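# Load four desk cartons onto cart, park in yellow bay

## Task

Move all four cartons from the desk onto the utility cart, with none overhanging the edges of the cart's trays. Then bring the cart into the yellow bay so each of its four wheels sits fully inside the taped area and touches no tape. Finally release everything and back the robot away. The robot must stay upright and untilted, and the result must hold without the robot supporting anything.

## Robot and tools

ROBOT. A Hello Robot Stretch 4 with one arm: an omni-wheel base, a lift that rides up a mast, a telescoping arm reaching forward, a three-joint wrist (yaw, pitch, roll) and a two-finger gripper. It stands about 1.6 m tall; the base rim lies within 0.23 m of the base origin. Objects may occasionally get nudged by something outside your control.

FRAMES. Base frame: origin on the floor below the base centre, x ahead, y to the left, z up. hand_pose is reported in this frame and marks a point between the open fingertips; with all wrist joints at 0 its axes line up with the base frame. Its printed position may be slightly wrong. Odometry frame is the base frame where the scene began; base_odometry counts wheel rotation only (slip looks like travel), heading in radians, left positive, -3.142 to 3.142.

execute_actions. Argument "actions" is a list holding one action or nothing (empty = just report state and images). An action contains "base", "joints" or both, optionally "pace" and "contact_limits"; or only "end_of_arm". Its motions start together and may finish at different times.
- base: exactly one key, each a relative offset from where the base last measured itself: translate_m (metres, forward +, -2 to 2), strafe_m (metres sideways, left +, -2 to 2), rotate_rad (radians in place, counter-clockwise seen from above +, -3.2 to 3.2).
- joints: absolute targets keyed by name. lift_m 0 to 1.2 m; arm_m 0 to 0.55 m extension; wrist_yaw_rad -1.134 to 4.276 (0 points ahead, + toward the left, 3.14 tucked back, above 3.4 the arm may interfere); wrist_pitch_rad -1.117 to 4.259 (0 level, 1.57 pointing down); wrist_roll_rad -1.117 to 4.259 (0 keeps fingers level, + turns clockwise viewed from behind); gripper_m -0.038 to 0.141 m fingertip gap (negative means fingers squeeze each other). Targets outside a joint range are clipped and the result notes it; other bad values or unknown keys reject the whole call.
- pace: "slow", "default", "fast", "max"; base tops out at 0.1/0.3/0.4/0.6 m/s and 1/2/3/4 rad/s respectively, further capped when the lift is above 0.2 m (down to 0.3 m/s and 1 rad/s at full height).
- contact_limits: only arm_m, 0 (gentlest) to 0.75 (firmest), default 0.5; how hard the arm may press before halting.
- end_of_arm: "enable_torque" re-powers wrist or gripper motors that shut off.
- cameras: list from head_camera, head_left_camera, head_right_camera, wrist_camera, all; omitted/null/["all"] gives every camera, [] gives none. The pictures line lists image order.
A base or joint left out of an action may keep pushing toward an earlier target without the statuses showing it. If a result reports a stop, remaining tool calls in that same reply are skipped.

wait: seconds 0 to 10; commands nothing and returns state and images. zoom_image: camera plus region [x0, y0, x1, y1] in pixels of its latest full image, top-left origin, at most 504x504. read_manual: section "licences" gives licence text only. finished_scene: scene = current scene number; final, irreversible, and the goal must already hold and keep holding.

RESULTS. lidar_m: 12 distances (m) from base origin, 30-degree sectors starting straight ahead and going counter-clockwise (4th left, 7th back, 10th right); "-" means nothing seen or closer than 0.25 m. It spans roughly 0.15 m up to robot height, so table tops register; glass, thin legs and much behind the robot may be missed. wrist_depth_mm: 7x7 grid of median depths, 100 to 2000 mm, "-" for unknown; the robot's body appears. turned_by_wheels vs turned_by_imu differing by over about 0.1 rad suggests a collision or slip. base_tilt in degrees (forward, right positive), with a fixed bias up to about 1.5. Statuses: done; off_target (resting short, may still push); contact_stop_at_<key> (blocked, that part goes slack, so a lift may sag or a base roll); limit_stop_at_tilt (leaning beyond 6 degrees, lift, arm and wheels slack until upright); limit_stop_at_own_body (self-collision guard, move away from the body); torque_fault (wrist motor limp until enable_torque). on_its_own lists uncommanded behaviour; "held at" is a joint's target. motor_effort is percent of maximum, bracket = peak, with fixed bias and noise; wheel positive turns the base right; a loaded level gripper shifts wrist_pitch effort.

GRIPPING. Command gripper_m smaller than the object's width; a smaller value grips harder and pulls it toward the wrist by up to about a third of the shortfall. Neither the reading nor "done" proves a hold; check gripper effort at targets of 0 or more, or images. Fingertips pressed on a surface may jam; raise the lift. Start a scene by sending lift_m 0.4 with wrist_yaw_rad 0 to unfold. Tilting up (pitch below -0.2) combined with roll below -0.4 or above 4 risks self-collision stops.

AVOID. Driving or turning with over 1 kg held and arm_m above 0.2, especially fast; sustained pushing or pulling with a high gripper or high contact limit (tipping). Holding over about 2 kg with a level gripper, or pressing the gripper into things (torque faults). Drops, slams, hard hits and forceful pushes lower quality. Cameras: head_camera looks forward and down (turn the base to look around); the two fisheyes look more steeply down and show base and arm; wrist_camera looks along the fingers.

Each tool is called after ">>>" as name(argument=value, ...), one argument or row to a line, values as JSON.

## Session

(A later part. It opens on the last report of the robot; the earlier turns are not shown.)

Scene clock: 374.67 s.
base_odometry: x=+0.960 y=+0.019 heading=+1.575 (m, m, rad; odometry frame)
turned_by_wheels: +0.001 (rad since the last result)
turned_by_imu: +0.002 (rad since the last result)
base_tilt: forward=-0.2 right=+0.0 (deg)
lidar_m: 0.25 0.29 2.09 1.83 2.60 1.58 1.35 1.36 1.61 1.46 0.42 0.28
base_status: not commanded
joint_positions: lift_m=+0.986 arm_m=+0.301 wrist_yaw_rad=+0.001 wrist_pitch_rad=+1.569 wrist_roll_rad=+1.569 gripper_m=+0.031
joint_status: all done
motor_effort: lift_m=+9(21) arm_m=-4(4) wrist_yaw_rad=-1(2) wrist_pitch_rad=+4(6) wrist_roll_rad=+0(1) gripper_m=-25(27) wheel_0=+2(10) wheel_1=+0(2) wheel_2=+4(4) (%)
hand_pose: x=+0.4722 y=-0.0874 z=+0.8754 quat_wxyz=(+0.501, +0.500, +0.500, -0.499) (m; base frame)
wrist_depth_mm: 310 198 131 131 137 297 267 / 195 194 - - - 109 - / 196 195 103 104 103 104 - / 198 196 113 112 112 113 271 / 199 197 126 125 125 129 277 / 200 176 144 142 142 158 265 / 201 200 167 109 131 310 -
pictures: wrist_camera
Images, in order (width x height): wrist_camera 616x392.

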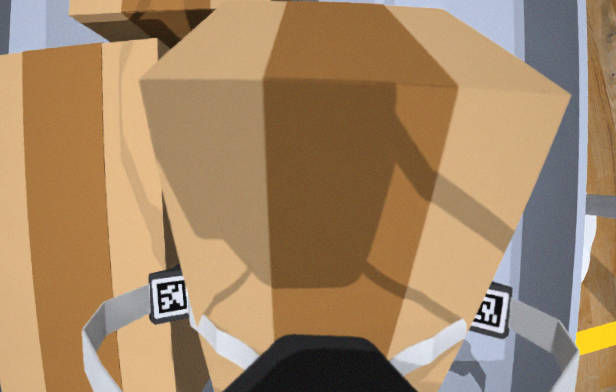

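>>> execute_actions(
  actions=[
    {"joints":{"gripper_m":0.12}},
  ],
  cameras=[],
)

>>> execute_actions(
  actions=[
    {"joints":{"lift_m":1.2}},
  ],
  cameras=["wrist_camera"],
)

Scene clock: 381.33 s.
base_odometry: x=+0.960 y=+0.019 heading=+1.575 (m, m, rad; odometry frame)
turned_by_wheels: +0.000 (rad since the last result)
turned_by_imu: +0.002 (rad since the last result)
base_tilt: forward=-0.2 right=+0.0 (deg)
lidar_m: 0.27 0.29 2.12 1.83 2.60 1.59 1.34 1.34 1.63 1.44 0.44 0.29
base_status: not commanded
joint_positions: lift_m=+0.986 arm_m=+0.301 wrist_yaw_rad=+0.000 wrist_pitch_rad=+1.570 wrist_roll_rad=+1.571 gripper_m=+0.120
joint_status: all done
motor_effort: lift_m=+2(9) arm_m=-4(4) wrist_yaw_rad=+1(11) wrist_pitch_rad=+0(11) wrist_roll_rad=-3(8) gripper_m=+0(26) wheel_0=+2(2) wheel_1=+0(0) wheel_2=+4(4) (%)
hand_pose: x=+0.4718 y=-0.0874 z=+0.8760 quat_wxyz=(+0.500, +0.500, +0.500, -0.500) (m; base frame)
wrist_depth_mm: 322 216 135 129 130 301 271 / 204 202 106 104 103 104 273 / 205 204 115 113 112 112 276 / 207 205 127 125 124 129 277 / 208 207 143 140 139 309 283 / 210 208 158 160 154 182 281 / 211 210 198 109 178 315 268
pictures: none
No camera images: the call's "cameras" was empty. Leave "cameras" out to get every camera's image.

Scene clock: 383.30 s.
base_odometry: x=+0.960 y=+0.019 heading=+1.575 (m, m, rad; odometry frame)
turned_by_wheels: +0.000 (rad since the last result)
turned_by_imu: +0.000 (rad since the last result)
base_tilt: forward=-0.2 right=+0.1 (deg)
lidar_m: 0.26 0.30 2.10 1.82 2.58 1.55 1.37 1.38 1.65 1.44 0.42 0.29
base_status: not commanded
joint_positions: lift_m=+1.198 arm_m=+0.301 wrist_yaw_rad=+0.000 wrist_pitch_rad=+1.570 wrist_roll_rad=+1.570 gripper_m=+0.120
joint_status: all done
joint sent to its limit — the command would take lift_m past its upper limit, so that joint was sent only as far as its limit.
motor_effort: lift_m=+22(24) arm_m=-4(4) wrist_yaw_rad=+2(1) wrist_pitch_rad=+0(6) wrist_roll_rad=-1(3) gripper_m=-2(8) wheel_0=+2(2) wheel_1=+0(0) wheel_2=+4(4) (%)
hand_pose: x=+0.4717 y=-0.0874 z=+1.0879 quat_wxyz=(+0.500, +0.500, +0.500, -0.500) (m; base frame)
wrist_depth_mm: 1308 521 394 508 508 1255 1255 / 1308 517 402 399 508 1281 1255 / 1336 407 402 402 512 1281 1255 / 1336 410 404 404 517 1078 1281 / 1336 413 410 404 521 1078 1281 / 1366 469 530 410 521 484 1308 / 1397 508 517 109 484 1308 1308
pictures: wrist_camera
Images, in order (width x height): wrist_camera 616x392.

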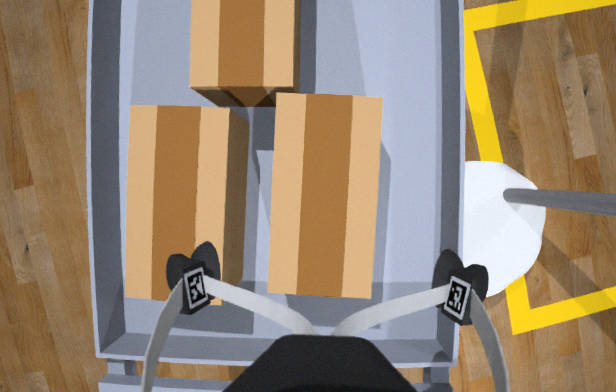

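>>> execute_actions(
  actions=[
    {"base":{"rotate_rad":1.2},"joints":{"arm_m":0.1,"gripper_m":0.14}},
  ],
  cameras=[],
)

>>> execute_actions(
  actions=[
    {"base":{"translate_m":1.4}},
  ],
  cameras=[],
)

>>> execute_actions(
  actions=[
    {"base":{"rotate_rad":0.39}},
  ],
  cameras=["head_camera","head_right_camera"],
)

Scene clock: 393.40 s.
base_odometry: x=+0.960 y=+0.019 heading=+2.775 (m, m, rad; odometry frame)
turned_by_wheels: +1.199 (rad since the last result)
turned_by_imu: +1.235 (rad since the last result)
base_tilt: forward=-0.1 right=-0.1 (deg)
lidar_m: 1.93 1.83 2.06 1.41 1.37 1.37 1.83 1.47 0.34 0.26 0.25 0.34
base_status: done
joint_positions: lift_m=+1.198 arm_m=+0.101 wrist_yaw_rad=+0.000 wrist_pitch_rad=+1.570 wrist_roll_rad=+1.570 gripper_m=+0.140
joint_status: all done
motor_effort: lift_m=+22(22) arm_m=-5(4) wrist_yaw_rad=+1(1) wrist_pitch_rad=+0(0) wrist_roll_rad=-2(2) gripper_m=+1(1) wheel_0=-4(5) wheel_1=-3(9) wheel_2=-3(9) (%)
hand_pose: x=+0.2719 y=-0.0874 z=+1.0879 quat_wxyz=(+0.500, +0.500, +0.500, -0.500) (m; base frame)
wrist_depth_mm: 1336 1281 1281 1182 512 504 500 / 1308 1281 1255 1281 508 831 1281 / 1336 1308 1336 1336 1308 1281 1281 / 1366 1336 1336 1308 1098 1078 1281 / 1397 1336 1336 1308 1098 1308 1308 / 1366 1336 1336 1336 1098 211 1281 / 1397 1366 1336 108 1336 1308 1308
pictures: none
No camera images: the call's "cameras" was empty. Leave "cameras" out to get every camera's image.

Scene clock: 399.57 s.
base_odometry: x=-0.347 y=+0.521 heading=+2.775 (m, m, rad; odometry frame)
turned_by_wheels: +0.000 (rad since the last result)
turned_by_imu: -0.001 (rad since the last result)
base_tilt: forward=-0.1 right=+0.2 (deg)
lidar_m: 0.67 0.60 0.65 0.88 2.09 2.20 1.24 1.15 1.99 1.50 1.57 1.61
base_status: done
joint_positions: lift_m=+1.198 arm_m=+0.101 wrist_yaw_rad=+0.000 wrist_pitch_rad=+1.570 wrist_roll_rad=+1.570 gripper_m=+0.140
joint_status: not commanded
motor_effort: lift_m=+22(22) arm_m=-4(5) wrist_yaw_rad=+2(2) wrist_pitch_rad=+0(0) wrist_roll_rad=-2(2) gripper_m=-1(0) wheel_0=+3(7) wheel_1=+4(5) wheel_2=-3(12) (%)
hand_pose: x=+0.2719 y=-0.0874 z=+1.0880 quat_wxyz=(+0.500, +0.500, +0.500, -0.500) (m; base frame)
wrist_depth_mm: 1308 1281 1281 1281 1281 1255 1255 / 1366 1308 1281 1281 1255 1281 1255 / 1336 1308 1336 1308 1281 1281 1255 / 1336 1336 1336 1308 1078 1098 1281 / 1308 1336 1336 1308 1098 1308 1281 / 1336 1366 1336 1308 1098 212 1308 / 1397 1336 1366 109 1336 1308 1281
pictures: none
No camera images: the call's "cameras" was empty. Leave "cameras" out to get every camera's image.

Scene clock: 401.10 s.
base_odometry: x=-0.346 y=+0.521 heading=-3.119 (m, m, rad; odometry frame)
turned_by_wheels: +0.389 (rad since the last result)
turned_by_imu: +0.401 (rad since the last result)
base_tilt: forward=-0.2 right=+0.0 (deg)
lidar_m: 0.64 0.63 0.80 2.11 2.13 2.61 1.16 2.68 1.47 1.58 1.58 0.73
base_status: done
joint_positions: lift_m=+1.198 arm_m=+0.101 wrist_yaw_rad=+0.000 wrist_pitch_rad=+1.570 wrist_roll_rad=+1.570 gripper_m=+0.140
joint_status: not commanded
motor_effort: lift_m=+22(22) arm_m=-4(4) wrist_yaw_rad=+1(2) wrist_pitch_rad=+0(0) wrist_roll_rad=-2(2) gripper_m=-2(1) wheel_0=-2(6) wheel_1=-4(5) wheel_2=-5(8) (%)
hand_pose: x=+0.2719 y=-0.0874 z=+1.0880 quat_wxyz=(+0.500, +0.500, +0.500, -0.500) (m; base frame)
wrist_depth_mm: 1281 1308 1336 1281 1281 1255 1255 / 1308 1308 1308 1308 1281 1308 1255 / 1308 1336 1308 1308 1308 1281 1281 / 1366 1308 1308 1308 1118 1098 1281 / 1336 1336 1308 1336 1098 1281 1281 / 1397 1336 1336 1336 1118 212 1281 / 1366 1397 1366 109 1336 1336 1308
pictures: head_camera, head_right_camera
Images, in order (width x height): head_camera 420x560, head_right_camera 420x672.

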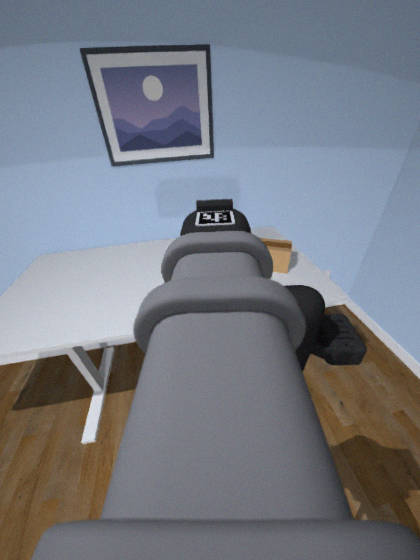

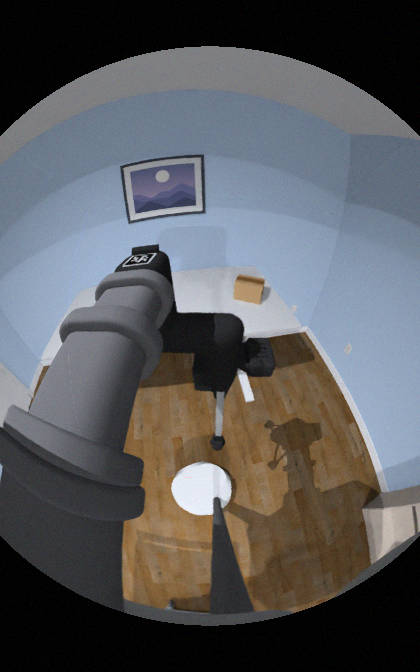

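>>> execute_actions(
  actions=[
    {"base":{"strafe_m":-0.15}},
  ],
  cameras=[],
)

>>> execute_actions(
  actions=[
    {"base":{"translate_m":0.33},"joints":{"arm_m":0.55}},
  ],
  cameras=["wrist_camera"],
)

Scene clock: 406.27 s.
base_odometry: x=-0.350 y=+0.671 heading=-3.119 (m, m, rad; odometry frame)
turned_by_wheels: +0.000 (rad since the last result)
turned_by_imu: +0.001 (rad since the last result)
base_tilt: forward=-0.1 right=+0.1 (deg)
lidar_m: 0.65 0.63 0.85 2.28 2.29 1.18 1.18 2.62 1.35 1.44 1.43 0.73
base_status: done
joint_positions: lift_m=+1.198 arm_m=+0.101 wrist_yaw_rad=+0.000 wrist_pitch_rad=+1.570 wrist_roll_rad=+1.570 gripper_m=+0.140
joint_status: not commanded
motor_effort: lift_m=+22(22) arm_m=-4(4) wrist_yaw_rad=+1(2) wrist_pitch_rad=+0(0) wrist_roll_rad=-1(2) gripper_m=-1(2) wheel_0=+3(8) wheel_1=+0(9) wheel_2=+0(4) (%)
hand_pose: x=+0.2719 y=-0.0874 z=+1.0880 quat_wxyz=(+0.500, +0.500, +0.500, -0.500) (m; base frame)
wrist_depth_mm: 1308 1308 1308 1281 1255 1281 1255 / 1308 1308 1308 1308 1255 1281 1281 / 1336 1336 1308 1308 1281 1281 1281 / 1336 1308 1336 1281 1078 1098 1255 / 1308 1336 1336 1336 1078 1308 1281 / 1397 1366 1366 1336 1098 212 1308 / 1366 1336 1366 109 1336 1281 1308
pictures: none
No camera images: the call's "cameras" was empty. Leave "cameras" out to get every camera's image.

Scene clock: 408.83 s.
base_odometry: x=-0.680 y=+0.664 heading=-3.119 (m, m, rad; odometry frame)
turned_by_wheels: +0.000 (rad since the last result)
turned_by_imu: +0.000 (rad since the last result)
base_tilt: forward=-0.1 right=-0.1 (deg)
lidar_m: 0.34 0.33 0.42 0.83 2.33 2.84 1.52 1.97 1.51 1.37 1.37 0.38
base_status: done
joint_positions: lift_m=+1.198 arm_m=+0.546 wrist_yaw_rad=+0.000 wrist_pitch_rad=+1.570 wrist_roll_rad=+1.570 gripper_m=+0.140
joint_status: all done
joint sent to its limit — the command would take arm_m past its upper limit, so that joint was sent only as far as its limit.
motor_effort: lift_m=+22(22) arm_m=+5(5) wrist_yaw_rad=+1(1) wrist_pitch_rad=+1(1) wrist_roll_rad=-2(1) gripper_m=-1(1) wheel_0=+1(6) wheel_1=+1(8) wheel_2=-1(13) (%)
hand_pose: x=+0.7177 y=-0.0874 z=+1.0880 quat_wxyz=(+0.501, +0.500, +0.500, -0.499) (m; base frame)
wrist_depth_mm: 668 364 359 357 353 353 349 / 368 366 364 359 357 353 351 / 370 368 366 246 242 355 355 / 373 370 368 246 244 359 357 / 375 373 370 248 246 359 359 / 379 377 373 248 248 212 359 / 382 377 373 109 366 366 366
pictures: wrist_camera
Images, in order (width x height): wrist_camera 616x392.

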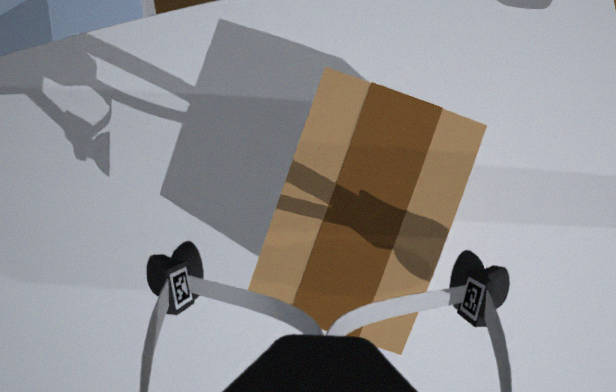

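>>> execute_actions(
  actions=[
    {"base":{"strafe_m":-0.045},"joints":{"arm_m":0.51,"wrist_roll_rad":1.92}},
  ],
  cameras=["wrist_camera"],
)

Scene clock: 415.90 s.
base_odometry: x=-0.681 y=+0.709 heading=-3.119 (m, m, rad; odometry frame)
turned_by_wheels: +0.000 (rad since the last result)
turned_by_imu: +0.001 (rad since the last result)
base_tilt: forward=-0.2 right=-0.1 (deg)
lidar_m: 0.33 0.35 0.45 0.89 2.39 1.54 1.54 1.89 1.46 1.32 1.31 0.37
base_status: done
joint_positions: lift_m=+1.198 arm_m=+0.511 wrist_yaw_rad=+0.000 wrist_pitch_rad=+1.570 wrist_roll_rad=+1.920 gripper_m=+0.140
joint_status: all done
motor_effort: lift_m=+22(22) arm_m=-4(5) wrist_yaw_rad=+2(0) wrist_pitch_rad=+1(2) wrist_roll_rad=+0(4) gripper_m=-1(3) wheel_0=+1(9) wheel_1=-3(12) wheel_2=+0(1) (%)
hand_pose: x=+0.6820 y=-0.0874 z=+1.0880 quat_wxyz=(+0.406, +0.579, +0.405, -0.579) (m; base frame)
wrist_depth_mm: 1281 1308 1281 357 355 353 1255 / 1078 1308 364 359 355 355 353 / 904 366 366 364 359 357 353 / 373 373 366 246 247 357 357 / 373 373 251 247 247 359 359 / 379 375 252 249 248 211 364 / 382 377 375 109 368 366 364
pictures: wrist_camera
Images, in order (width x height): wrist_camera 616x392.

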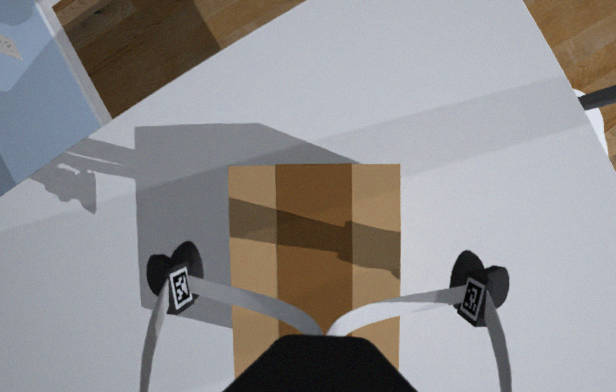

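>>> execute_actions(
  actions=[
    {"joints":{"lift_m":1.12}},
  ],
  cameras=[],
)

>>> execute_actions(
  actions=[
    {"joints":{"gripper_m":0.03}},
  ],
  cameras=[],
)

>>> execute_actions(
  actions=[
    {"joints":{"lift_m":1.2}},
  ],
  cameras=[],
)

>>> execute_actions(
  actions=[
    {"base":{"translate_m":-0.33},"joints":{"arm_m":0.1,"wrist_roll_rad":1.57}},
  ],
  cameras=[],
)

Scene clock: 423.27 s.
base_odometry: x=-0.681 y=+0.709 heading=-3.119 (m, m, rad; odometry frame)
turned_by_wheels: +0.000 (rad since the last result)
turned_by_imu: +0.001 (rad since the last result)
base_tilt: forward=-0.2 right=+0.1 (deg)
lidar_m: 0.32 0.35 0.42 0.85 2.40 1.55 1.51 1.86 1.48 1.32 1.33 0.41
base_status: not commanded
joint_positions: lift_m=+1.121 arm_m=+0.511 wrist_yaw_rad=+0.000 wrist_pitch_rad=+1.568 wrist_roll_rad=+1.920 gripper_m=+0.140
joint_status: all done
motor_effort: lift_m=+6(20) arm_m=-4(4) wrist_yaw_rad=+0(0) wrist_pitch_rad=+6(6) wrist_roll_rad=+0(0) gripper_m=+0(0) wheel_0=+1(1) wheel_1=-3(3) wheel_2=+0(0) (%)
hand_pose: x=+0.6825 y=-0.0874 z=+1.0106 quat_wxyz=(+0.406, +0.580, +0.405, -0.578) (m; base frame)
wrist_depth_mm: 1205 1255 290 286 285 281 279 / 1060 294 291 287 286 283 281 / 297 296 291 290 287 285 282 / 300 297 176 174 172 286 283 / 303 298 177 174 173 287 286 / 306 301 178 175 174 204 289 / 306 303 179 109 175 291 289
pictures: none
No camera images: the call's "cameras" was empty. Leave "cameras" out to get every camera's image.

Scene clock: 425.37 s.
base_odometry: x=-0.681 y=+0.709 heading=-3.119 (m, m, rad; odometry frame)
turned_by_wheels: +0.000 (rad since the last result)
turned_by_imu: +0.001 (rad since the last result)
base_tilt: forward=-0.1 right=+0.1 (deg)
lidar_m: 0.33 0.33 0.41 0.86 2.38 1.54 1.50 1.84 1.48 1.30 1.32 0.39
base_status: not commanded
joint_positions: lift_m=+1.120 arm_m=+0.511 wrist_yaw_rad=+0.000 wrist_pitch_rad=+1.570 wrist_roll_rad=+1.920 gripper_m=+0.031
joint_status: all done
motor_effort: lift_m=+14(14) arm_m=-4(4) wrist_yaw_rad=+1(2) wrist_pitch_rad=+1(11) wrist_roll_rad=+0(0) gripper_m=-29(28) wheel_0=+1(1) wheel_1=-3(3) wheel_2=+0(0) (%)
hand_pose: x=+0.6820 y=-0.0874 z=+1.0100 quat_wxyz=(+0.406, +0.579, +0.406, -0.579) (m; base frame)
wrist_depth_mm: 1205 1229 283 282 278 276 276 / 1060 286 283 283 281 277 277 / 291 287 285 283 281 281 278 / 291 289 155 153 153 281 282 / 294 291 157 155 154 282 282 / 296 177 158 156 156 167 283 / 297 294 160 109 156 286 -
pictures: none
No camera images: the call's "cameras" was empty. Leave "cameras" out to get every camera's image.

Scene clock: 426.67 s.
base_odometry: x=-0.681 y=+0.709 heading=-3.119 (m, m, rad; odometry frame)
turned_by_wheels: +0.000 (rad since the last result)
turned_by_imu: +0.000 (rad since the last result)
base_tilt: forward=-0.2 right=+0.0 (deg)
lidar_m: 0.34 0.36 0.45 0.85 2.38 1.54 1.54 1.86 1.49 1.32 1.32 0.40
base_status: not commanded
joint_positions: lift_m=+1.198 arm_m=+0.511 wrist_yaw_rad=+0.000 wrist_pitch_rad=+1.570 wrist_roll_rad=+1.920 gripper_m=+0.031
joint_status: all done
joint sent to its limit — the command would take lift_m past its upper limit, so that joint was sent only as far as its limit.
motor_effort: lift_m=+24(27) arm_m=-4(5) wrist_yaw_rad=+1(1) wrist_pitch_rad=+1(0) wrist_roll_rad=+0(0) gripper_m=-29(29) wheel_0=+1(1) wheel_1=-3(3) wheel_2=+0(0) (%)
hand_pose: x=+0.6820 y=-0.0874 z=+1.0878 quat_wxyz=(+0.406, +0.579, +0.406, -0.579) (m; base frame)
wrist_depth_mm: 1281 1336 1281 355 353 351 1255 / 1118 1281 359 359 357 353 351 / 891 366 362 362 357 357 355 / 370 366 155 153 152 357 357 / 373 370 156 155 154 359 357 / 377 177 158 157 156 167 362 / 377 375 160 109 156 364 -
pictures: none
No camera images: the call's "cameras" was empty. Leave "cameras" out to get every camera's image.

Scene clock: 429.23 s.
base_odometry: x=-0.351 y=+0.716 heading=-3.119 (m, m, rad; odometry frame)
turned_by_wheels: +0.000 (rad since the last result)
turned_by_imu: +0.001 (rad since the last result)
base_tilt: forward=-0.2 right=+0.1 (deg)
lidar_m: 0.67 0.68 0.81 2.33 2.35 1.21 1.16 2.56 1.31 1.37 1.39 0.76
base_status: done
joint_positions: lift_m=+1.198 arm_m=+0.101 wrist_yaw_rad=+0.000 wrist_pitch_rad=+1.570 wrist_roll_rad=+1.570 gripper_m=+0.031
joint_status: all done
motor_effort: lift_m=+24(24) arm_m=-4(4) wrist_yaw_rad=+2(0) wrist_pitch_rad=+0(3) wrist_roll_rad=-2(5) gripper_m=-28(28) wheel_0=-2(5) wheel_1=-2(6) wheel_2=+0(13) (%)
hand_pose: x=+0.2719 y=-0.0874 z=+1.0878 quat_wxyz=(+0.500, +0.500, +0.500, -0.500) (m; base frame)
wrist_depth_mm: 1336 1308 1308 1308 1281 1255 1255 / 1336 1281 1281 1308 1308 1255 1255 / 1336 1308 1308 1308 1281 1281 1281 / 1336 1308 155 154 153 759 1281 / 1336 1336 157 154 154 1308 1281 / 1336 178 158 156 156 167 1281 / 1366 1366 160 109 156 1308 -
pictures: none
No camera images: the call's "cameras" was empty. Leave "cameras" out to get every camera's image.

Reverse: strafe +0.195, rotate −0.39, back 1.4, rotate −1.2.

>>> execute_actions(
  actions=[
    {"base":{"strafe_m":0.195}},
  ],
  cameras=[],
)

>>> execute_actions(
  actions=[
    {"base":{"rotate_rad":-0.39}},
  ],
  cameras=[],
)

>>> execute_actions(
  actions=[
    {"base":{"translate_m":-1.4}},
  ],
  cameras=[],
)

>>> execute_actions(
  actions=[
    {"base":{"rotate_rad":-1.2},"joints":{"arm_m":0.25}},
  ],
  cameras=["wrist_camera","head_camera"],
)

Scene clock: 438.97 s.
base_odometry: x=-0.347 y=+0.521 heading=-3.119 (m, m, rad; odometry frame)
turned_by_wheels: +0.000 (rad since the last result)
turned_by_imu: +0.002 (rad since the last result)
base_tilt: forward=-0.1 right=+0.1 (deg)
lidar_m: 0.63 0.63 0.78 2.12 2.15 2.61 1.16 2.69 1.50 1.56 1.57 0.72
base_status: done
joint_positions: lift_m=+1.198 arm_m=+0.101 wrist_yaw_rad=+0.000 wrist_pitch_rad=+1.570 wrist_roll_rad=+1.570 gripper_m=+0.031
joint_status: not commanded
motor_effort: lift_m=+24(23) arm_m=-4(4) wrist_yaw_rad=+2(2) wrist_pitch_rad=+1(1) wrist_roll_rad=-2(2) gripper_m=-27(28) wheel_0=-1(10) wheel_1=+2(11) wheel_2=+0(0) (%)
hand_pose: x=+0.2719 y=-0.0874 z=+1.0878 quat_wxyz=(+0.500, +0.500, +0.500, -0.500) (m; base frame)
wrist_depth_mm: 1281 1308 1308 1281 1281 1255 1255 / 1336 1308 1281 1308 1281 1281 1281 / 1308 1308 1281 1308 1308 1281 1281 / 1336 1336 155 153 153 750 1281 / 1366 1336 157 155 154 1281 1308 / 1397 178 158 156 156 168 1308 / 1397 1397 160 109 157 1336 -
pictures: none
No camera images: the call's "cameras" was empty. Leave "cameras" out to get every camera's image.

Scene clock: 440.50 s.
base_odometry: x=-0.347 y=+0.521 heading=+2.775 (m, m, rad; odometry frame)
turned_by_wheels: -0.389 (rad since the last result)
turned_by_imu: -0.400 (rad since the last result)
base_tilt: forward=-0.2 right=+0.1 (deg)
lidar_m: 0.67 0.63 0.65 0.87 2.12 2.19 1.23 1.15 1.99 1.50 1.57 1.63
base_status: done
joint_positions: lift_m=+1.198 arm_m=+0.101 wrist_yaw_rad=+0.000 wrist_pitch_rad=+1.570 wrist_roll_rad=+1.570 gripper_m=+0.031
joint_status: not commanded
motor_effort: lift_m=+24(23) arm_m=-4(4) wrist_yaw_rad=+2(2) wrist_pitch_rad=+1(1) wrist_roll_rad=-2(2) gripper_m=-30(28) wheel_0=+5(7) wheel_1=+5(8) wheel_2=+3(8) (%)
hand_pose: x=+0.2719 y=-0.0874 z=+1.0878 quat_wxyz=(+0.500, +0.500, +0.500, -0.500) (m; base frame)
wrist_depth_mm: 1308 1281 1281 1255 1281 1281 1255 / 1308 1308 1308 1308 1281 1281 1255 / 1336 1308 1308 1281 1308 1255 1281 / 1366 1336 155 153 153 750 1281 / 1336 1336 156 155 154 1281 1308 / 1366 178 158 157 156 167 1308 / 1366 1336 160 108 157 1308 -
pictures: none
No camera images: the call's "cameras" was empty. Leave "cameras" out to get every camera's image.

Scene clock: 446.67 s.
base_odometry: x=+0.960 y=+0.019 heading=+2.775 (m, m, rad; odometry frame)
turned_by_wheels: +0.000 (rad since the last result)
turned_by_imu: +0.004 (rad since the last result)
base_tilt: forward=-0.1 right=+0.0 (deg)
lidar_m: 1.92 1.82 2.10 1.47 1.36 1.40 1.83 1.47 0.37 0.29 0.26 0.35
base_status: done
joint_positions: lift_m=+1.198 arm_m=+0.101 wrist_yaw_rad=+0.000 wrist_pitch_rad=+1.570 wrist_roll_rad=+1.570 gripper_m=+0.031
joint_status: not commanded
motor_effort: lift_m=+23(24) arm_m=-4(4) wrist_yaw_rad=+2(2) wrist_pitch_rad=+1(2) wrist_roll_rad=-2(2) gripper_m=-30(27) wheel_0=-3(8) wheel_1=-3(9) wheel_2=+2(11) (%)
hand_pose: x=+0.2719 y=-0.0874 z=+1.0878 quat_wxyz=(+0.500, +0.500, +0.500, -0.500) (m; base frame)
wrist_depth_mm: 1308 1281 1308 1160 504 500 496 / 1281 1308 1308 1281 504 831 1255 / 1336 1308 1308 1308 1281 1281 1281 / 1336 1308 155 153 153 759 1281 / 1366 1308 156 155 154 1281 1308 / 1366 178 158 156 155 168 1308 / 1366 1366 160 109 157 1308 -
pictures: none
No camera images: the call's "cameras" was empty. Leave "cameras" out to get every camera's image.

Scene clock: 449.13 s.
base_odometry: x=+0.960 y=+0.019 heading=+1.575 (m, m, rad; odometry frame)
turned_by_wheels: -1.199 (rad since the last result)
turned_by_imu: -1.233 (rad since the last result)
base_tilt: forward=-0.2 right=+0.1 (deg)
lidar_m: 0.27 0.31 2.11 1.79 2.60 1.55 1.34 1.34 1.59 1.46 0.43 0.29
base_status: done
joint_positions: lift_m=+1.198 arm_m=+0.249 wrist_yaw_rad=+0.000 wrist_pitch_rad=+1.570 wrist_roll_rad=+1.570 gripper_m=+0.031
joint_status: all done
motor_effort: lift_m=+23(23) arm_m=+4(6) wrist_yaw_rad=+0(0) wrist_pitch_rad=+1(3) wrist_roll_rad=-2(2) gripper_m=-28(29) wheel_0=+3(4) wheel_1=+3(7) wheel_2=+4(9) (%)
hand_pose: x=+0.4205 y=-0.0874 z=+1.0878 quat_wxyz=(+0.500, +0.500, +0.500, -0.500) (m; base frame)
wrist_depth_mm: 504 512 397 508 508 1255 1255 / 512 517 399 517 508 1281 1281 / 517 404 402 399 517 1281 1255 / 521 407 154 153 153 1078 1281 / 521 410 156 155 154 1078 1281 / 517 178 158 156 155 167 1308 / 1366 508 160 108 157 1308 -
pictures: head_camera, wrist_camera
Images, in order (width x height): head_camera 420x560, wrist_camera 616x392.

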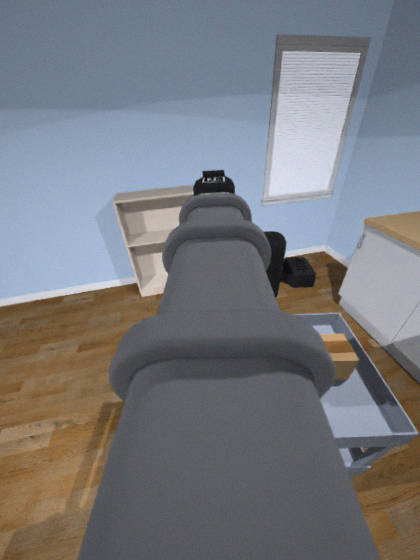

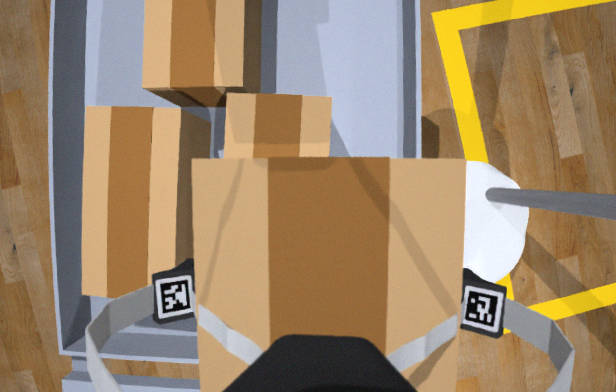

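Strafe right 0.25.

>>> execute_actions(
  actions=[
    {"base":{"strafe_m":-0.25}},
  ],
  cameras=["wrist_camera"],
)

Scene clock: 453.70 s.
base_odometry: x=+1.210 y=+0.020 heading=+1.575 (m, m, rad; odometry frame)
turned_by_wheels: +0.000 (rad since the last result)
turned_by_imu: +0.002 (rad since the last result)
base_tilt: forward=-0.1 right=+0.0 (deg)
lidar_m: 0.27 0.30 0.41 2.04 2.48 1.53 1.29 1.29 1.57 1.20 1.22 0.31
base_status: done
joint_positions: lift_m=+1.198 arm_m=+0.249 wrist_yaw_rad=+0.000 wrist_pitch_rad=+1.570 wrist_roll_rad=+1.570 gripper_m=+0.031
joint_status: not commanded
motor_effort: lift_m=+23(23) arm_m=+4(4) wrist_yaw_rad=+1(0) wrist_pitch_rad=+1(1) wrist_roll_rad=-2(2) gripper_m=-31(28) wheel_0=+2(12) wheel_1=-1(10) wheel_2=+0(3) (%)
hand_pose: x=+0.4205 y=-0.0874 z=+1.0878 quat_wxyz=(+0.500, +0.500, +0.500, -0.500) (m; base frame)
wrist_depth_mm: 1281 1255 1281 1281 1281 1255 1255 / 1281 521 517 512 508 1281 1281 / 517 525 402 521 512 1308 1255 / 525 525 155 153 153 1078 1281 / 521 530 156 155 154 1078 1281 / 517 177 158 157 156 167 1308 / 1366 418 160 109 156 1308 -
pictures: wrist_camera
Images, in order (width x height): wrist_camera 616x392.

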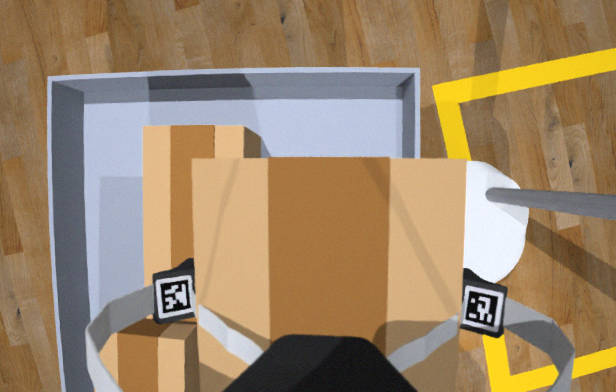

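>>> execute_actions(
  actions=[
    {"joints":{"arm_m":0.22}},
  ],
  cameras=[],
)

>>> execute_actions(
  actions=[
    {"joints":{"lift_m":0.985},"pace":"slow"},
  ],
  cameras=["wrist_camera"],
)

Scene clock: 458.87 s.
base_odometry: x=+1.210 y=+0.020 heading=+1.575 (m, m, rad; odometry frame)
turned_by_wheels: +0.000 (rad since the last result)
turned_by_imu: +0.001 (rad since the last result)
base_tilt: forward=-0.1 right=+0.0 (deg)
lidar_m: 0.27 0.29 0.42 2.06 2.50 1.50 1.31 1.30 1.55 1.21 1.22 0.28
base_status: not commanded
joint_positions: lift_m=+1.198 arm_m=+0.221 wrist_yaw_rad=+0.000 wrist_pitch_rad=+1.570 wrist_roll_rad=+1.570 gripper_m=+0.031
joint_status: all done
motor_effort: lift_m=+23(23) arm_m=-4(6) wrist_yaw_rad=+1(1) wrist_pitch_rad=+1(2) wrist_roll_rad=-2(2) gripper_m=-29(28) wheel_0=+3(2) wheel_1=-2(2) wheel_2=+0(0) (%)
hand_pose: x=+0.3919 y=-0.0874 z=+1.0878 quat_wxyz=(+0.500, +0.500, +0.500, -0.500) (m; base frame)
wrist_depth_mm: 1336 1308 1308 1281 1255 1255 1281 / 521 521 517 512 1255 1281 1255 / 504 407 415 517 517 1281 1281 / 508 407 155 153 153 1078 1281 / 508 410 157 155 154 1078 1281 / 530 177 158 156 156 168 1281 / 496 418 160 108 157 1308 -
pictures: none
No camera images: the call's "cameras" was empty. Leave "cameras" out to get every camera's image.

Scene clock: 461.33 s.
base_odometry: x=+1.210 y=+0.020 heading=+1.575 (m, m, rad; odometry frame)
turned_by_wheels: +0.000 (rad since the last result)
turned_by_imu: +0.001 (rad since the last result)
base_tilt: forward=-0.1 right=-0.1 (deg)
lidar_m: 0.26 0.28 0.40 2.08 2.48 1.52 1.31 1.29 1.54 1.21 1.20 0.29
base_status: not commanded
joint_positions: lift_m=+0.985 arm_m=+0.221 wrist_yaw_rad=+0.000 wrist_pitch_rad=+1.570 wrist_roll_rad=+1.570 gripper_m=+0.031
joint_status: all done
motor_effort: lift_m=+14(21) arm_m=-4(4) wrist_yaw_rad=+2(2) wrist_pitch_rad=+1(1) wrist_roll_rad=-2(2) gripper_m=-28(28) wheel_0=+2(2) wheel_1=-2(1) wheel_2=+0(0) (%)
hand_pose: x=+0.3919 y=-0.0874 z=+0.8750 quat_wxyz=(+0.500, +0.500, +0.500, -0.500) (m; base frame)
wrist_depth_mm: 306 303 304 301 300 1060 1060 / 191 307 306 304 301 1060 1060 / 192 217 307 304 301 1060 1060 / 193 219 155 153 153 866 878 / 195 219 156 154 154 878 1078 / 197 178 158 156 156 167 1078 / 198 216 160 109 157 1098 -
pictures: wrist_camera
Images, in order (width x height): wrist_camera 616x392.

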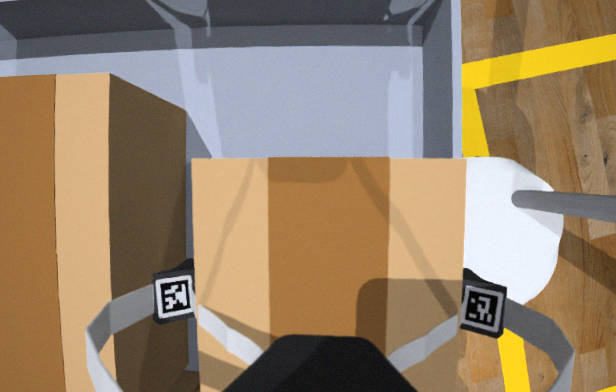

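>>> execute_actions(
  actions=[
    {"joints":{"gripper_m":0.12}},
  ],
  cameras=[],
)

>>> execute_actions(
  actions=[
    {"joints":{"lift_m":1.2}},
  ],
  cameras=["wrist_camera","head_left_camera","head_right_camera"],
)

Scene clock: 467.40 s.
base_odometry: x=+1.210 y=+0.020 heading=+1.575 (m, m, rad; odometry frame)
turned_by_wheels: +0.000 (rad since the last result)
turned_by_imu: +0.002 (rad since the last result)
base_tilt: forward=-0.2 right=+0.0 (deg)
lidar_m: 0.27 0.28 0.41 2.07 2.49 1.51 1.31 1.30 1.53 1.21 1.22 0.29
base_status: not commanded
joint_positions: lift_m=+0.985 arm_m=+0.221 wrist_yaw_rad=+0.000 wrist_pitch_rad=+1.570 wrist_roll_rad=+1.570 gripper_m=+0.120
joint_status: all done
motor_effort: lift_m=+15(15) arm_m=-4(4) wrist_yaw_rad=+1(1) wrist_pitch_rad=+1(3) wrist_roll_rad=-2(2) gripper_m=-1(30) wheel_0=+2(2) wheel_1=-1(2) wheel_2=+0(0) (%)
hand_pose: x=+0.3919 y=-0.0874 z=+0.8749 quat_wxyz=(+0.500, +0.500, +0.500, -0.500) (m; base frame)
wrist_depth_mm: 307 303 304 303 301 1078 1060 / 193 307 307 304 303 1060 1078 / 195 213 307 307 304 1060 1078 / 196 216 193 191 190 866 866 / 197 216 194 192 191 866 891 / 198 202 196 193 193 891 1098 / 200 200 297 109 194 1098 1098
pictures: none
No camera images: the call's "cameras" was empty. Leave "cameras" out to get every camera's image.

Scene clock: 469.37 s.
base_odometry: x=+1.210 y=+0.020 heading=+1.575 (m, m, rad; odometry frame)
turned_by_wheels: +0.000 (rad since the last result)
turned_by_imu: +0.001 (rad since the last result)
base_tilt: forward=+0.0 right=+0.0 (deg)
lidar_m: 0.27 0.29 0.43 2.08 2.50 1.50 1.30 1.30 1.56 1.21 1.22 0.31
base_status: not commanded
joint_positions: lift_m=+1.198 arm_m=+0.221 wrist_yaw_rad=+0.000 wrist_pitch_rad=+1.570 wrist_roll_rad=+1.570 gripper_m=+0.120
joint_status: all done
joint sent to its limit — the command would take lift_m past its upper limit, so that joint was sent only as far as its limit.
motor_effort: lift_m=+22(23) arm_m=-4(4) wrist_yaw_rad=+1(1) wrist_pitch_rad=+1(3) wrist_roll_rad=-2(2) gripper_m=-2(1) wheel_0=+2(2) wheel_1=-1(1) wheel_2=+0(0) (%)
hand_pose: x=+0.3920 y=-0.0874 z=+1.0879 quat_wxyz=(+0.500, +0.500, +0.500, -0.500) (m; base frame)
wrist_depth_mm: 1308 1308 1255 1281 1255 1255 1255 / 525 525 512 517 1308 1281 1255 / 500 521 473 517 517 1281 1281 / 508 407 418 404 504 1078 1281 / 535 413 418 407 1078 1098 1255 / 525 427 413 410 404 1308 1281 / 496 418 415 109 1336 1308 1308
pictures: head_left_camera, head_right_camera, wrist_camera
Images, in order (width x height): head_left_camera 420x672, head_right_camera 420x672, wrist_camera 616x392.

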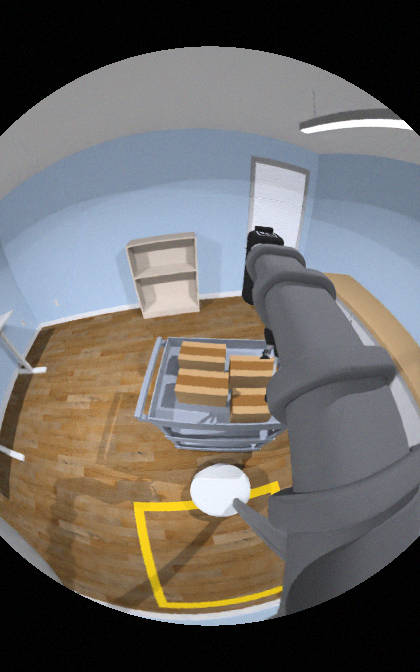

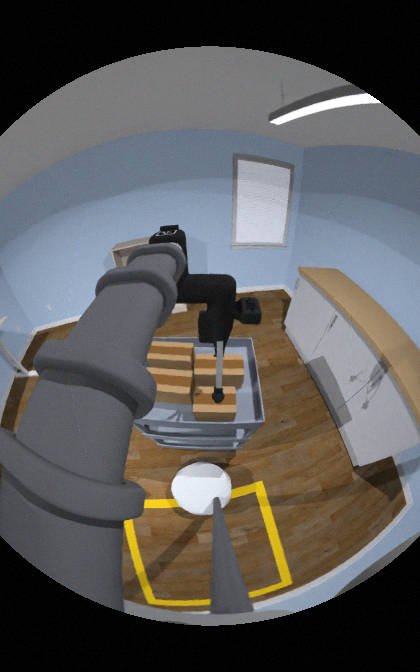

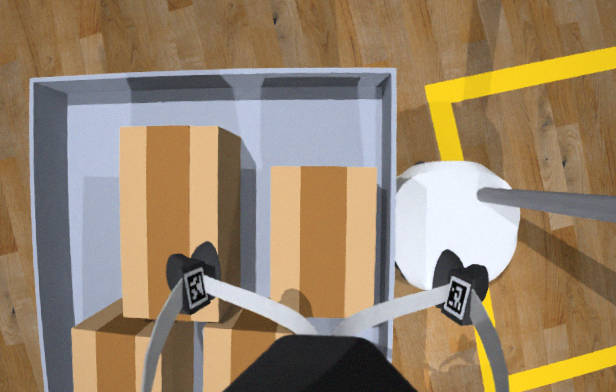

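>>> execute_actions(
  actions=[
    {"base":{"translate_m":-0.1},"joints":{"arm_m":0.0,"lift_m":0.65,"wrist_pitch_rad":0,"wrist_roll_rad":0,"gripper_m":0.08}},
  ],
  cameras=[],
)

>>> execute_actions(
  actions=[
    {"base":{"strafe_m":0.75}},
  ],
  cameras=[],
)

>>> execute_actions(
  actions=[
    {"base":{"translate_m":1.3}},
  ],
  cameras=[],
)

>>> execute_actions(
  actions=[
    {"base":{"strafe_m":-0.75}},
  ],
  cameras=[],
)

>>> execute_actions(
  actions=[
    {"base":{"rotate_rad":3.05}},
  ],
  cameras=["head_camera","head_left_camera"],
)

Scene clock: 497.43 s.
base_odometry: x=+1.210 y=-0.080 heading=+1.575 (m, m, rad; odometry frame)
turned_by_wheels: +0.000 (rad since the last result)
turned_by_imu: +0.002 (rad since the last result)
base_tilt: forward=-0.2 right=+0.1 (deg)
lidar_m: 0.35 0.39 2.31 2.06 2.31 1.39 1.19 1.20 1.43 1.24 1.25 0.39
base_status: done
joint_positions: lift_m=+0.715 arm_m=+0.001 wrist_yaw_rad=-0.001 wrist_pitch_rad=-0.117 wrist_roll_rad=+0.000 gripper_m=+0.080
joint_status: lift_m contact_stop (moved -0.483 of -0.548); wrist_pitch_rad contact_stop_at_lift_m (moved -1.687 of -1.570); the others done
on_its_own: wrist_pitch_rad is held at -0.106, not at your +0.000, since a contact_stop; lift_m is slack since a contact_stop (your +0.650 is given up); wrist_pitch_rad is at rest, and its effort (+34) is outside its rest range (-23 to +23)
motor_effort: lift_m=+17(20) arm_m=+0(7) wrist_yaw_rad=+3(5) wrist_pitch_rad=+34(100) wrist_roll_rad=-1(7) gripper_m=-4(4) wheel_0=-1(6) wheel_1=-2(7) wheel_2=+1(12) (%)
hand_pose: x=+0.4579 y=-0.0876 z=+0.9273 quat_wxyz=(+0.998, +0.000, -0.059, +0.000) (m; base frame)
wrist_depth_mm: - - - - - - - / - - - - - - - / - - - - - - - / - - - - - - - / 469 492 517 - - - 1366 / 289 285 202 211 202 492 1308 / 285 281 204 109 201 319 301
pictures: none
No camera images: the call's "cameras" was empty. Leave "cameras" out to get every camera's image.

not run: a stop came earlier in this reply.

not run: a stop came earlier in this reply.

not run: a stop came earlier in this reply.

not run: a stop came earlier in this reply.

Gripper came down on the cart. Lift, then move left.

>>> execute_actions(
  actions=[
    {"joints":{"lift_m":0.95}},
  ],
  cameras=[],
)

>>> execute_actions(
  actions=[
    {"base":{"strafe_m":0.75},"joints":{"wrist_pitch_rad":0}},
  ],
  cameras=[],
)

>>> execute_actions(
  actions=[
    {"base":{"translate_m":1.3},"joints":{"lift_m":0.65}},
  ],
  cameras=[],
)

>>> execute_actions(
  actions=[
    {"base":{"strafe_m":-0.75}},
  ],
  cameras=[],
)

>>> execute_actions(
  actions=[
    {"base":{"rotate_rad":3.05}},
  ],
  cameras=["head_camera","head_left_camera"],
)

Scene clock: 507.67 s.
base_odometry: x=+1.210 y=-0.080 heading=+1.575 (m, m, rad; odometry frame)
turned_by_wheels: +0.000 (rad since the last result)
turned_by_imu: +0.002 (rad since the last result)
base_tilt: forward=-0.2 right=+0.1 (deg)
lidar_m: 0.38 0.40 2.32 2.01 2.31 1.37 1.19 1.22 1.43 1.22 1.23 0.41
base_status: not commanded
joint_positions: lift_m=+0.950 arm_m=+0.001 wrist_yaw_rad=+0.000 wrist_pitch_rad=-0.104 wrist_roll_rad=+0.000 gripper_m=+0.080
joint_status: all done
on_its_own: wrist_pitch_rad is held at -0.106, not at your +0.000, since a contact_stop
motor_effort: lift_m=+22(23) arm_m=+0(0) wrist_yaw_rad=+3(3) wrist_pitch_rad=-5(34) wrist_roll_rad=-1(1) gripper_m=-2(4) wheel_0=-2(2) wheel_1=-2(2) wheel_2=+1(1) (%)
hand_pose: x=+0.4583 y=-0.0875 z=+1.1577 quat_wxyz=(+0.999, +0.000, -0.052, +0.000) (m; base frame)
wrist_depth_mm: - - - - - - - / - - - - - - - / - - - - - - - / - - - - - - - / - - - - - - - / - - 202 - - - 1366 / - - - 109 - - 1336
pictures: none
No camera images: the call's "cameras" was empty. Leave "cameras" out to get every camera's image.

Scene clock: 511.50 s.
base_odometry: x=+0.461 y=-0.083 heading=+1.575 (m, m, rad; odometry frame)
turned_by_wheels: +0.000 (rad since the last result)
turned_by_imu: +0.002 (rad since the last result)
base_tilt: forward=-0.1 right=+0.1 (deg)
lidar_m: 2.04 2.36 1.46 1.31 1.31 1.56 1.38 1.39 1.63 1.98 0.56 0.50
base_status: done
joint_positions: lift_m=+0.950 arm_m=+0.001 wrist_yaw_rad=+0.000 wrist_pitch_rad=+0.002 wrist_roll_rad=+0.000 gripper_m=+0.080
joint_status: all done
motor_effort: lift_m=+21(22) arm_m=+0(0) wrist_yaw_rad=+1(2) wrist_pitch_rad=-6(6) wrist_roll_rad=-1(1) gripper_m=-4(2) wheel_0=-1(11) wheel_1=+1(15) wheel_2=+0(1) (%)
hand_pose: x=+0.4599 y=-0.0874 z=+1.1273 quat_wxyz=(+1.000, +0.000, +0.001, +0.000) (m; base frame)
wrist_depth_mm: 1863 1921 - - - - - / 1921 1983 - - - - - / 1921 - - - - - - / 1921 - - - - - - / 1921 - - - - - - / 1983 - 202 - 1921 - - / 1921 - - 109 - - -
pictures: none
No camera images: the call's "cameras" was empty. Leave "cameras" out to get every camera's image.

Scene clock: 517.33 s.
base_odometry: x=+0.455 y=+1.217 heading=+1.575 (m, m, rad; odometry frame)
turned_by_wheels: +0.000 (rad since the last result)
turned_by_imu: -0.001 (rad since the last result)
base_tilt: forward=-0.2 right=+0.2 (deg)
lidar_m: 0.75 0.75 1.29 1.59 1.61 1.92 2.64 0.57 0.61 1.69 1.73 0.84
base_status: done
joint_positions: lift_m=+0.650 arm_m=+0.001 wrist_yaw_rad=+0.000 wrist_pitch_rad=+0.002 wrist_roll_rad=+0.000 gripper_m=+0.080
joint_status: all done
motor_effort: lift_m=+13(19) arm_m=+0(0) wrist_yaw_rad=+2(2) wrist_pitch_rad=-6(6) wrist_roll_rad=-1(1) gripper_m=-3(3) wheel_0=+3(8) wheel_1=+1(5) wheel_2=-2(12) (%)
hand_pose: x=+0.4599 y=-0.0874 z=+0.8280 quat_wxyz=(+1.000, +0.000, +0.001, +0.000) (m; base frame)
wrist_depth_mm: 768 788 820 866 904 960 991 / 569 683 691 691 668 707 1008 / 615 778 820 842 878 750 1008 / 621 788 809 842 891 750 1042 / 621 788 809 854 904 741 1060 / 580 640 202 676 615 668 1042 / 580 788 831 109 931 778 1042
pictures: none
No camera images: the call's "cameras" was empty. Leave "cameras" out to get every camera's image.

Scene clock: 521.17 s.
base_odometry: x=+1.204 y=+1.220 heading=+1.575 (m, m, rad; odometry frame)
turned_by_wheels: +0.000 (rad since the last result)
turned_by_imu: +0.000 (rad since the last result)
base_tilt: forward=-0.2 right=+0.1 (deg)
lidar_m: 1.24 0.93 1.12 2.31 2.34 0.45 0.41 0.44 1.09 0.95 0.95 1.38
base_status: done
joint_positions: lift_m=+0.650 arm_m=+0.001 wrist_yaw_rad=+0.000 wrist_pitch_rad=+0.002 wrist_roll_rad=+0.000 gripper_m=+0.080
joint_status: not commanded
motor_effort: lift_m=+13(13) arm_m=+0(0) wrist_yaw_rad=+2(2) wrist_pitch_rad=-5(6) wrist_roll_rad=-1(1) gripper_m=-4(4) wheel_0=+3(9) wheel_1=-1(10) wheel_2=+0(2) (%)
hand_pose: x=+0.4599 y=-0.0874 z=+0.8280 quat_wxyz=(+1.000, +0.000, +0.001, +0.000) (m; base frame)
wrist_depth_mm: 917 960 991 1060 1078 1160 1205 / 759 976 1008 1060 1078 1160 1205 / 891 991 1025 1042 1098 1160 1255 / 904 1008 1025 1078 1118 1160 1205 / 904 960 1042 1118 1118 1205 1255 / 917 931 201 1098 1138 1229 1255 / 931 831 1060 108 1182 1205 1281
pictures: none
No camera images: the call's "cameras" was empty. Leave "cameras" out to get every camera's image.

Scene clock: 524.07 s.
base_odometry: x=+1.204 y=+1.220 heading=-1.658 (m, m, rad; odometry frame)
turned_by_wheels: +3.050 (rad since the last result)
turned_by_imu: +3.137 (rad since the last result)
base_tilt: forward=-0.2 right=+0.1 (deg)
lidar_m: 0.45 0.48 1.14 0.96 0.96 1.44 1.24 0.93 1.10 2.30 2.33 0.50
base_status: done
joint_positions: lift_m=+0.650 arm_m=+0.001 wrist_yaw_rad=+0.000 wrist_pitch_rad=+0.002 wrist_roll_rad=+0.000 gripper_m=+0.080
joint_status: not commanded
motor_effort: lift_m=+13(13) arm_m=+0(0) wrist_yaw_rad=+2(54) wrist_pitch_rad=-6(6) wrist_roll_rad=-1(1) gripper_m=-3(3) wheel_0=-3(6) wheel_1=+0(7) wheel_2=-3(13) (%)
hand_pose: x=+0.4599 y=-0.0875 z=+0.8279 quat_wxyz=(+1.000, +0.000, +0.001, +0.000) (m; base frame)
wrist_depth_mm: 1921 - - - - - - / 1921 - - - - - - / 1983 - 402 332 - - - / 407 404 336 334 327 442 - / 259 259 259 259 257 258 258 / 263 263 201 260 259 260 262 / 1708 723 732 108 723 1708 271
pictures: head_camera, head_left_camera
Images, in order (width x height): head_camera 420x560, head_left_camera 420x672.

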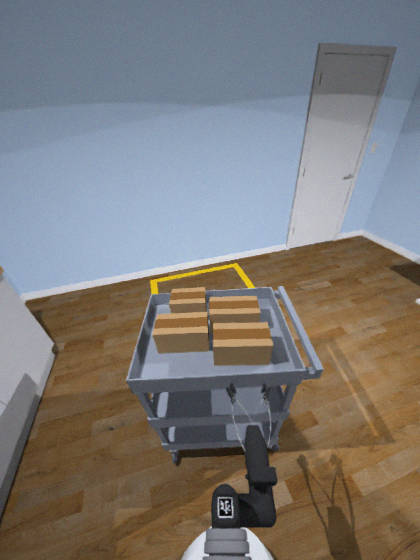

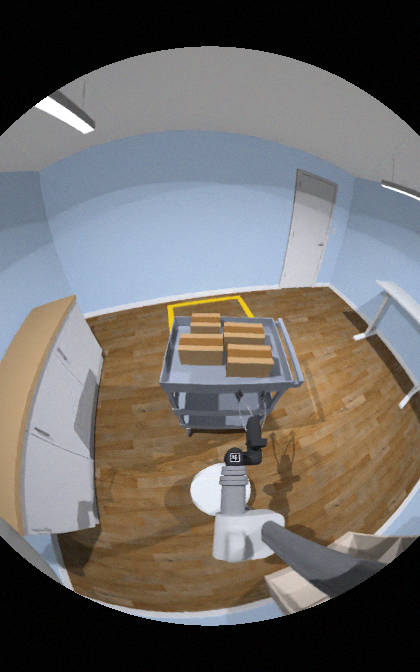

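>>> execute_actions(
  actions=[
    {"base":{"strafe_m":0.07}},
  ],
  cameras=[],
)

>>> execute_actions(
  actions=[
    {"base":{"translate_m":1.2},"pace":"slow"},
  ],
  cameras=["head_camera","head_left_camera","head_right_camera"],
)

Scene clock: 529.47 s.
base_odometry: x=+1.274 y=+1.214 heading=-1.658 (m, m, rad; odometry frame)
turned_by_wheels: +0.000 (rad since the last result)
turned_by_imu: +0.001 (rad since the last result)
base_tilt: forward=+0.0 right=+0.1 (deg)
lidar_m: 0.44 0.47 1.04 0.88 0.89 1.48 1.27 0.98 1.10 2.42 2.38 0.49
base_status: done
joint_positions: lift_m=+0.650 arm_m=+0.001 wrist_yaw_rad=+0.000 wrist_pitch_rad=+0.002 wrist_roll_rad=+0.000 gripper_m=+0.080
joint_status: not commanded
motor_effort: lift_m=+13(13) arm_m=+0(0) wrist_yaw_rad=+2(2) wrist_pitch_rad=-6(6) wrist_roll_rad=-1(1) gripper_m=-1(2) wheel_0=-2(11) wheel_1=+1(8) wheel_2=+0(3) (%)
hand_pose: x=+0.4599 y=-0.0874 z=+0.8279 quat_wxyz=(+1.000, +0.000, +0.001, +0.000) (m; base frame)
wrist_depth_mm: 1921 - - - - - - / 1983 - - - - - - / 1983 - - 445 - - - / 402 404 404 334 329 325 - / 255 256 255 256 255 255 256 / 258 259 201 257 257 257 259 / 1708 723 732 109 723 1138 1756
pictures: none
No camera images: the call's "cameras" was empty. Leave "cameras" out to get every camera's image.

action 0: "base": translate_m = 1.2 would last too long for one action: at the pace "slow" translate_m can be at most 0.766 in either direction: name a faster pace, or command the rest in another action

>>> execute_actions(
  actions=[
    {"base":{"translate_m":0.6},"pace":"slow"},
  ],
  cameras=["head_camera"],
)

Scene clock: 540.00 s.
base_odometry: x=+1.222 y=+0.617 heading=-1.658 (m, m, rad; odometry frame)
turned_by_wheels: +0.000 (rad since the last result)
turned_by_imu: +0.002 (rad since the last result)
base_tilt: forward=-0.1 right=+0.1 (deg)
lidar_m: 0.38 0.36 1.20 1.05 1.05 1.22 1.85 1.53 2.12 2.24 2.24 0.57
base_status: done
joint_positions: lift_m=+0.650 arm_m=+0.001 wrist_yaw_rad=+0.000 wrist_pitch_rad=+0.002 wrist_roll_rad=+0.000 gripper_m=+0.080
joint_status: not commanded
motor_effort: lift_m=+13(13) arm_m=+0(0) wrist_yaw_rad=+3(6) wrist_pitch_rad=-5(6) wrist_roll_rad=-1(2) gripper_m=-4(3) wheel_0=+4(10) wheel_1=+4(5) wheel_2=-4(12) (%)
hand_pose: x=+0.4599 y=-0.0875 z=+0.8280 quat_wxyz=(+1.000, +0.000, +0.001, +0.000) (m; base frame)
wrist_depth_mm: 1430 1464 1618 1708 1808 1921 - / 1499 1537 1661 1708 1808 1921 - / 329 1499 462 1661 1808 1983 - / 319 340 324 347 387 389 - / 200 219 236 273 304 366 - / 201 219 202 276 296 399 - / 203 223 715 109 1808 1618 1756
pictures: head_camera
Images, in order (width x height): head_camera 420x560.

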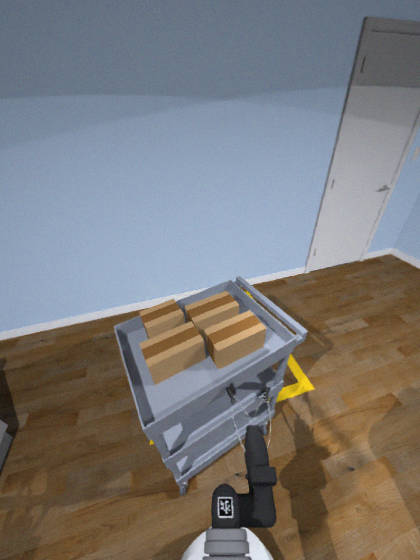

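>>> execute_actions(
  actions=[
    {"base":{"translate_m":0.5},"pace":"slow"},
  ],
  cameras=["head_camera","head_left_camera","head_right_camera"],
)

Scene clock: 550.73 s.
base_odometry: x=+1.178 y=+0.119 heading=-1.658 (m, m, rad; odometry frame)
turned_by_wheels: +0.000 (rad since the last result)
turned_by_imu: +0.001 (rad since the last result)
base_tilt: forward=-0.1 right=+0.1 (deg)
lidar_m: 0.35 0.28 0.57 1.18 1.19 1.37 2.04 2.05 2.47 2.09 2.09 0.65
base_status: done
joint_positions: lift_m=+0.650 arm_m=+0.001 wrist_yaw_rad=-0.003 wrist_pitch_rad=+0.002 wrist_roll_rad=+0.000 gripper_m=+0.080
joint_status: not commanded
motor_effort: lift_m=+13(13) arm_m=+0(0) wrist_yaw_rad=+10(11) wrist_pitch_rad=-6(6) wrist_roll_rad=+0(1) gripper_m=-2(3) wheel_0=+2(7) wheel_1=+4(8) wheel_2=-6(11) (%)
hand_pose: x=+0.4597 y=-0.0883 z=+0.8280 quat_wxyz=(+1.000, +0.000, +0.001, -0.001) (m; base frame)
wrist_depth_mm: 1025 1098 1160 1205 1308 1366 1430 / 1060 1118 1182 1255 1308 1397 1464 / 387 310 359 1229 1308 1397 1464 / 289 290 314 373 452 1464 1464 / 170 197 227 303 384 1430 1537 / 170 198 219 306 357 1464 1537 / 171 191 732 109 1336 1430 1576
pictures: head_camera, head_left_camera, head_right_camera
Images, in order (width x height): head_camera 420x560, head_left_camera 420x672, head_right_camera 420x672.

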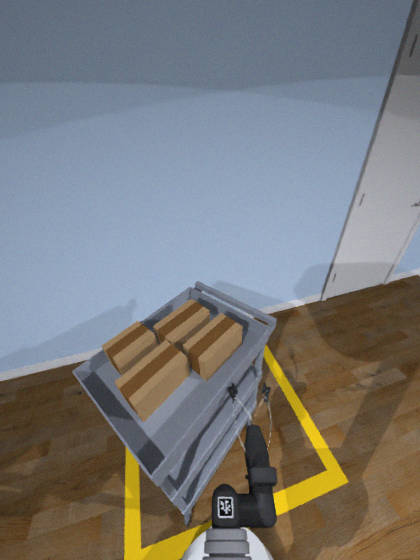

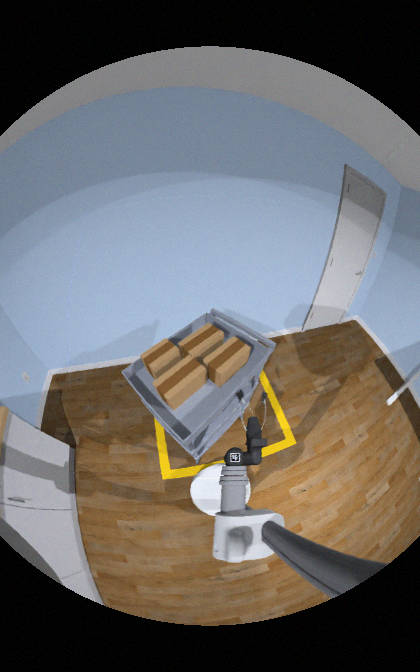

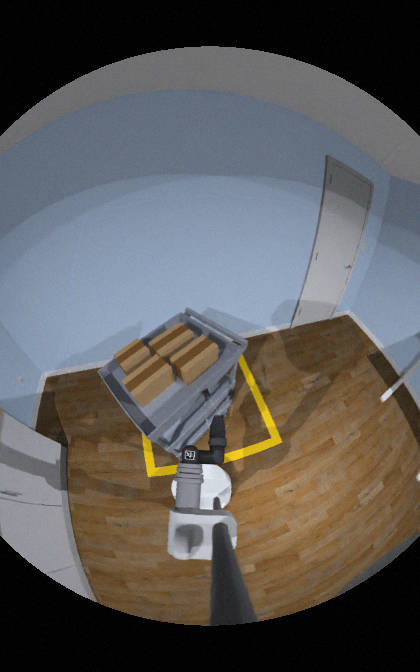

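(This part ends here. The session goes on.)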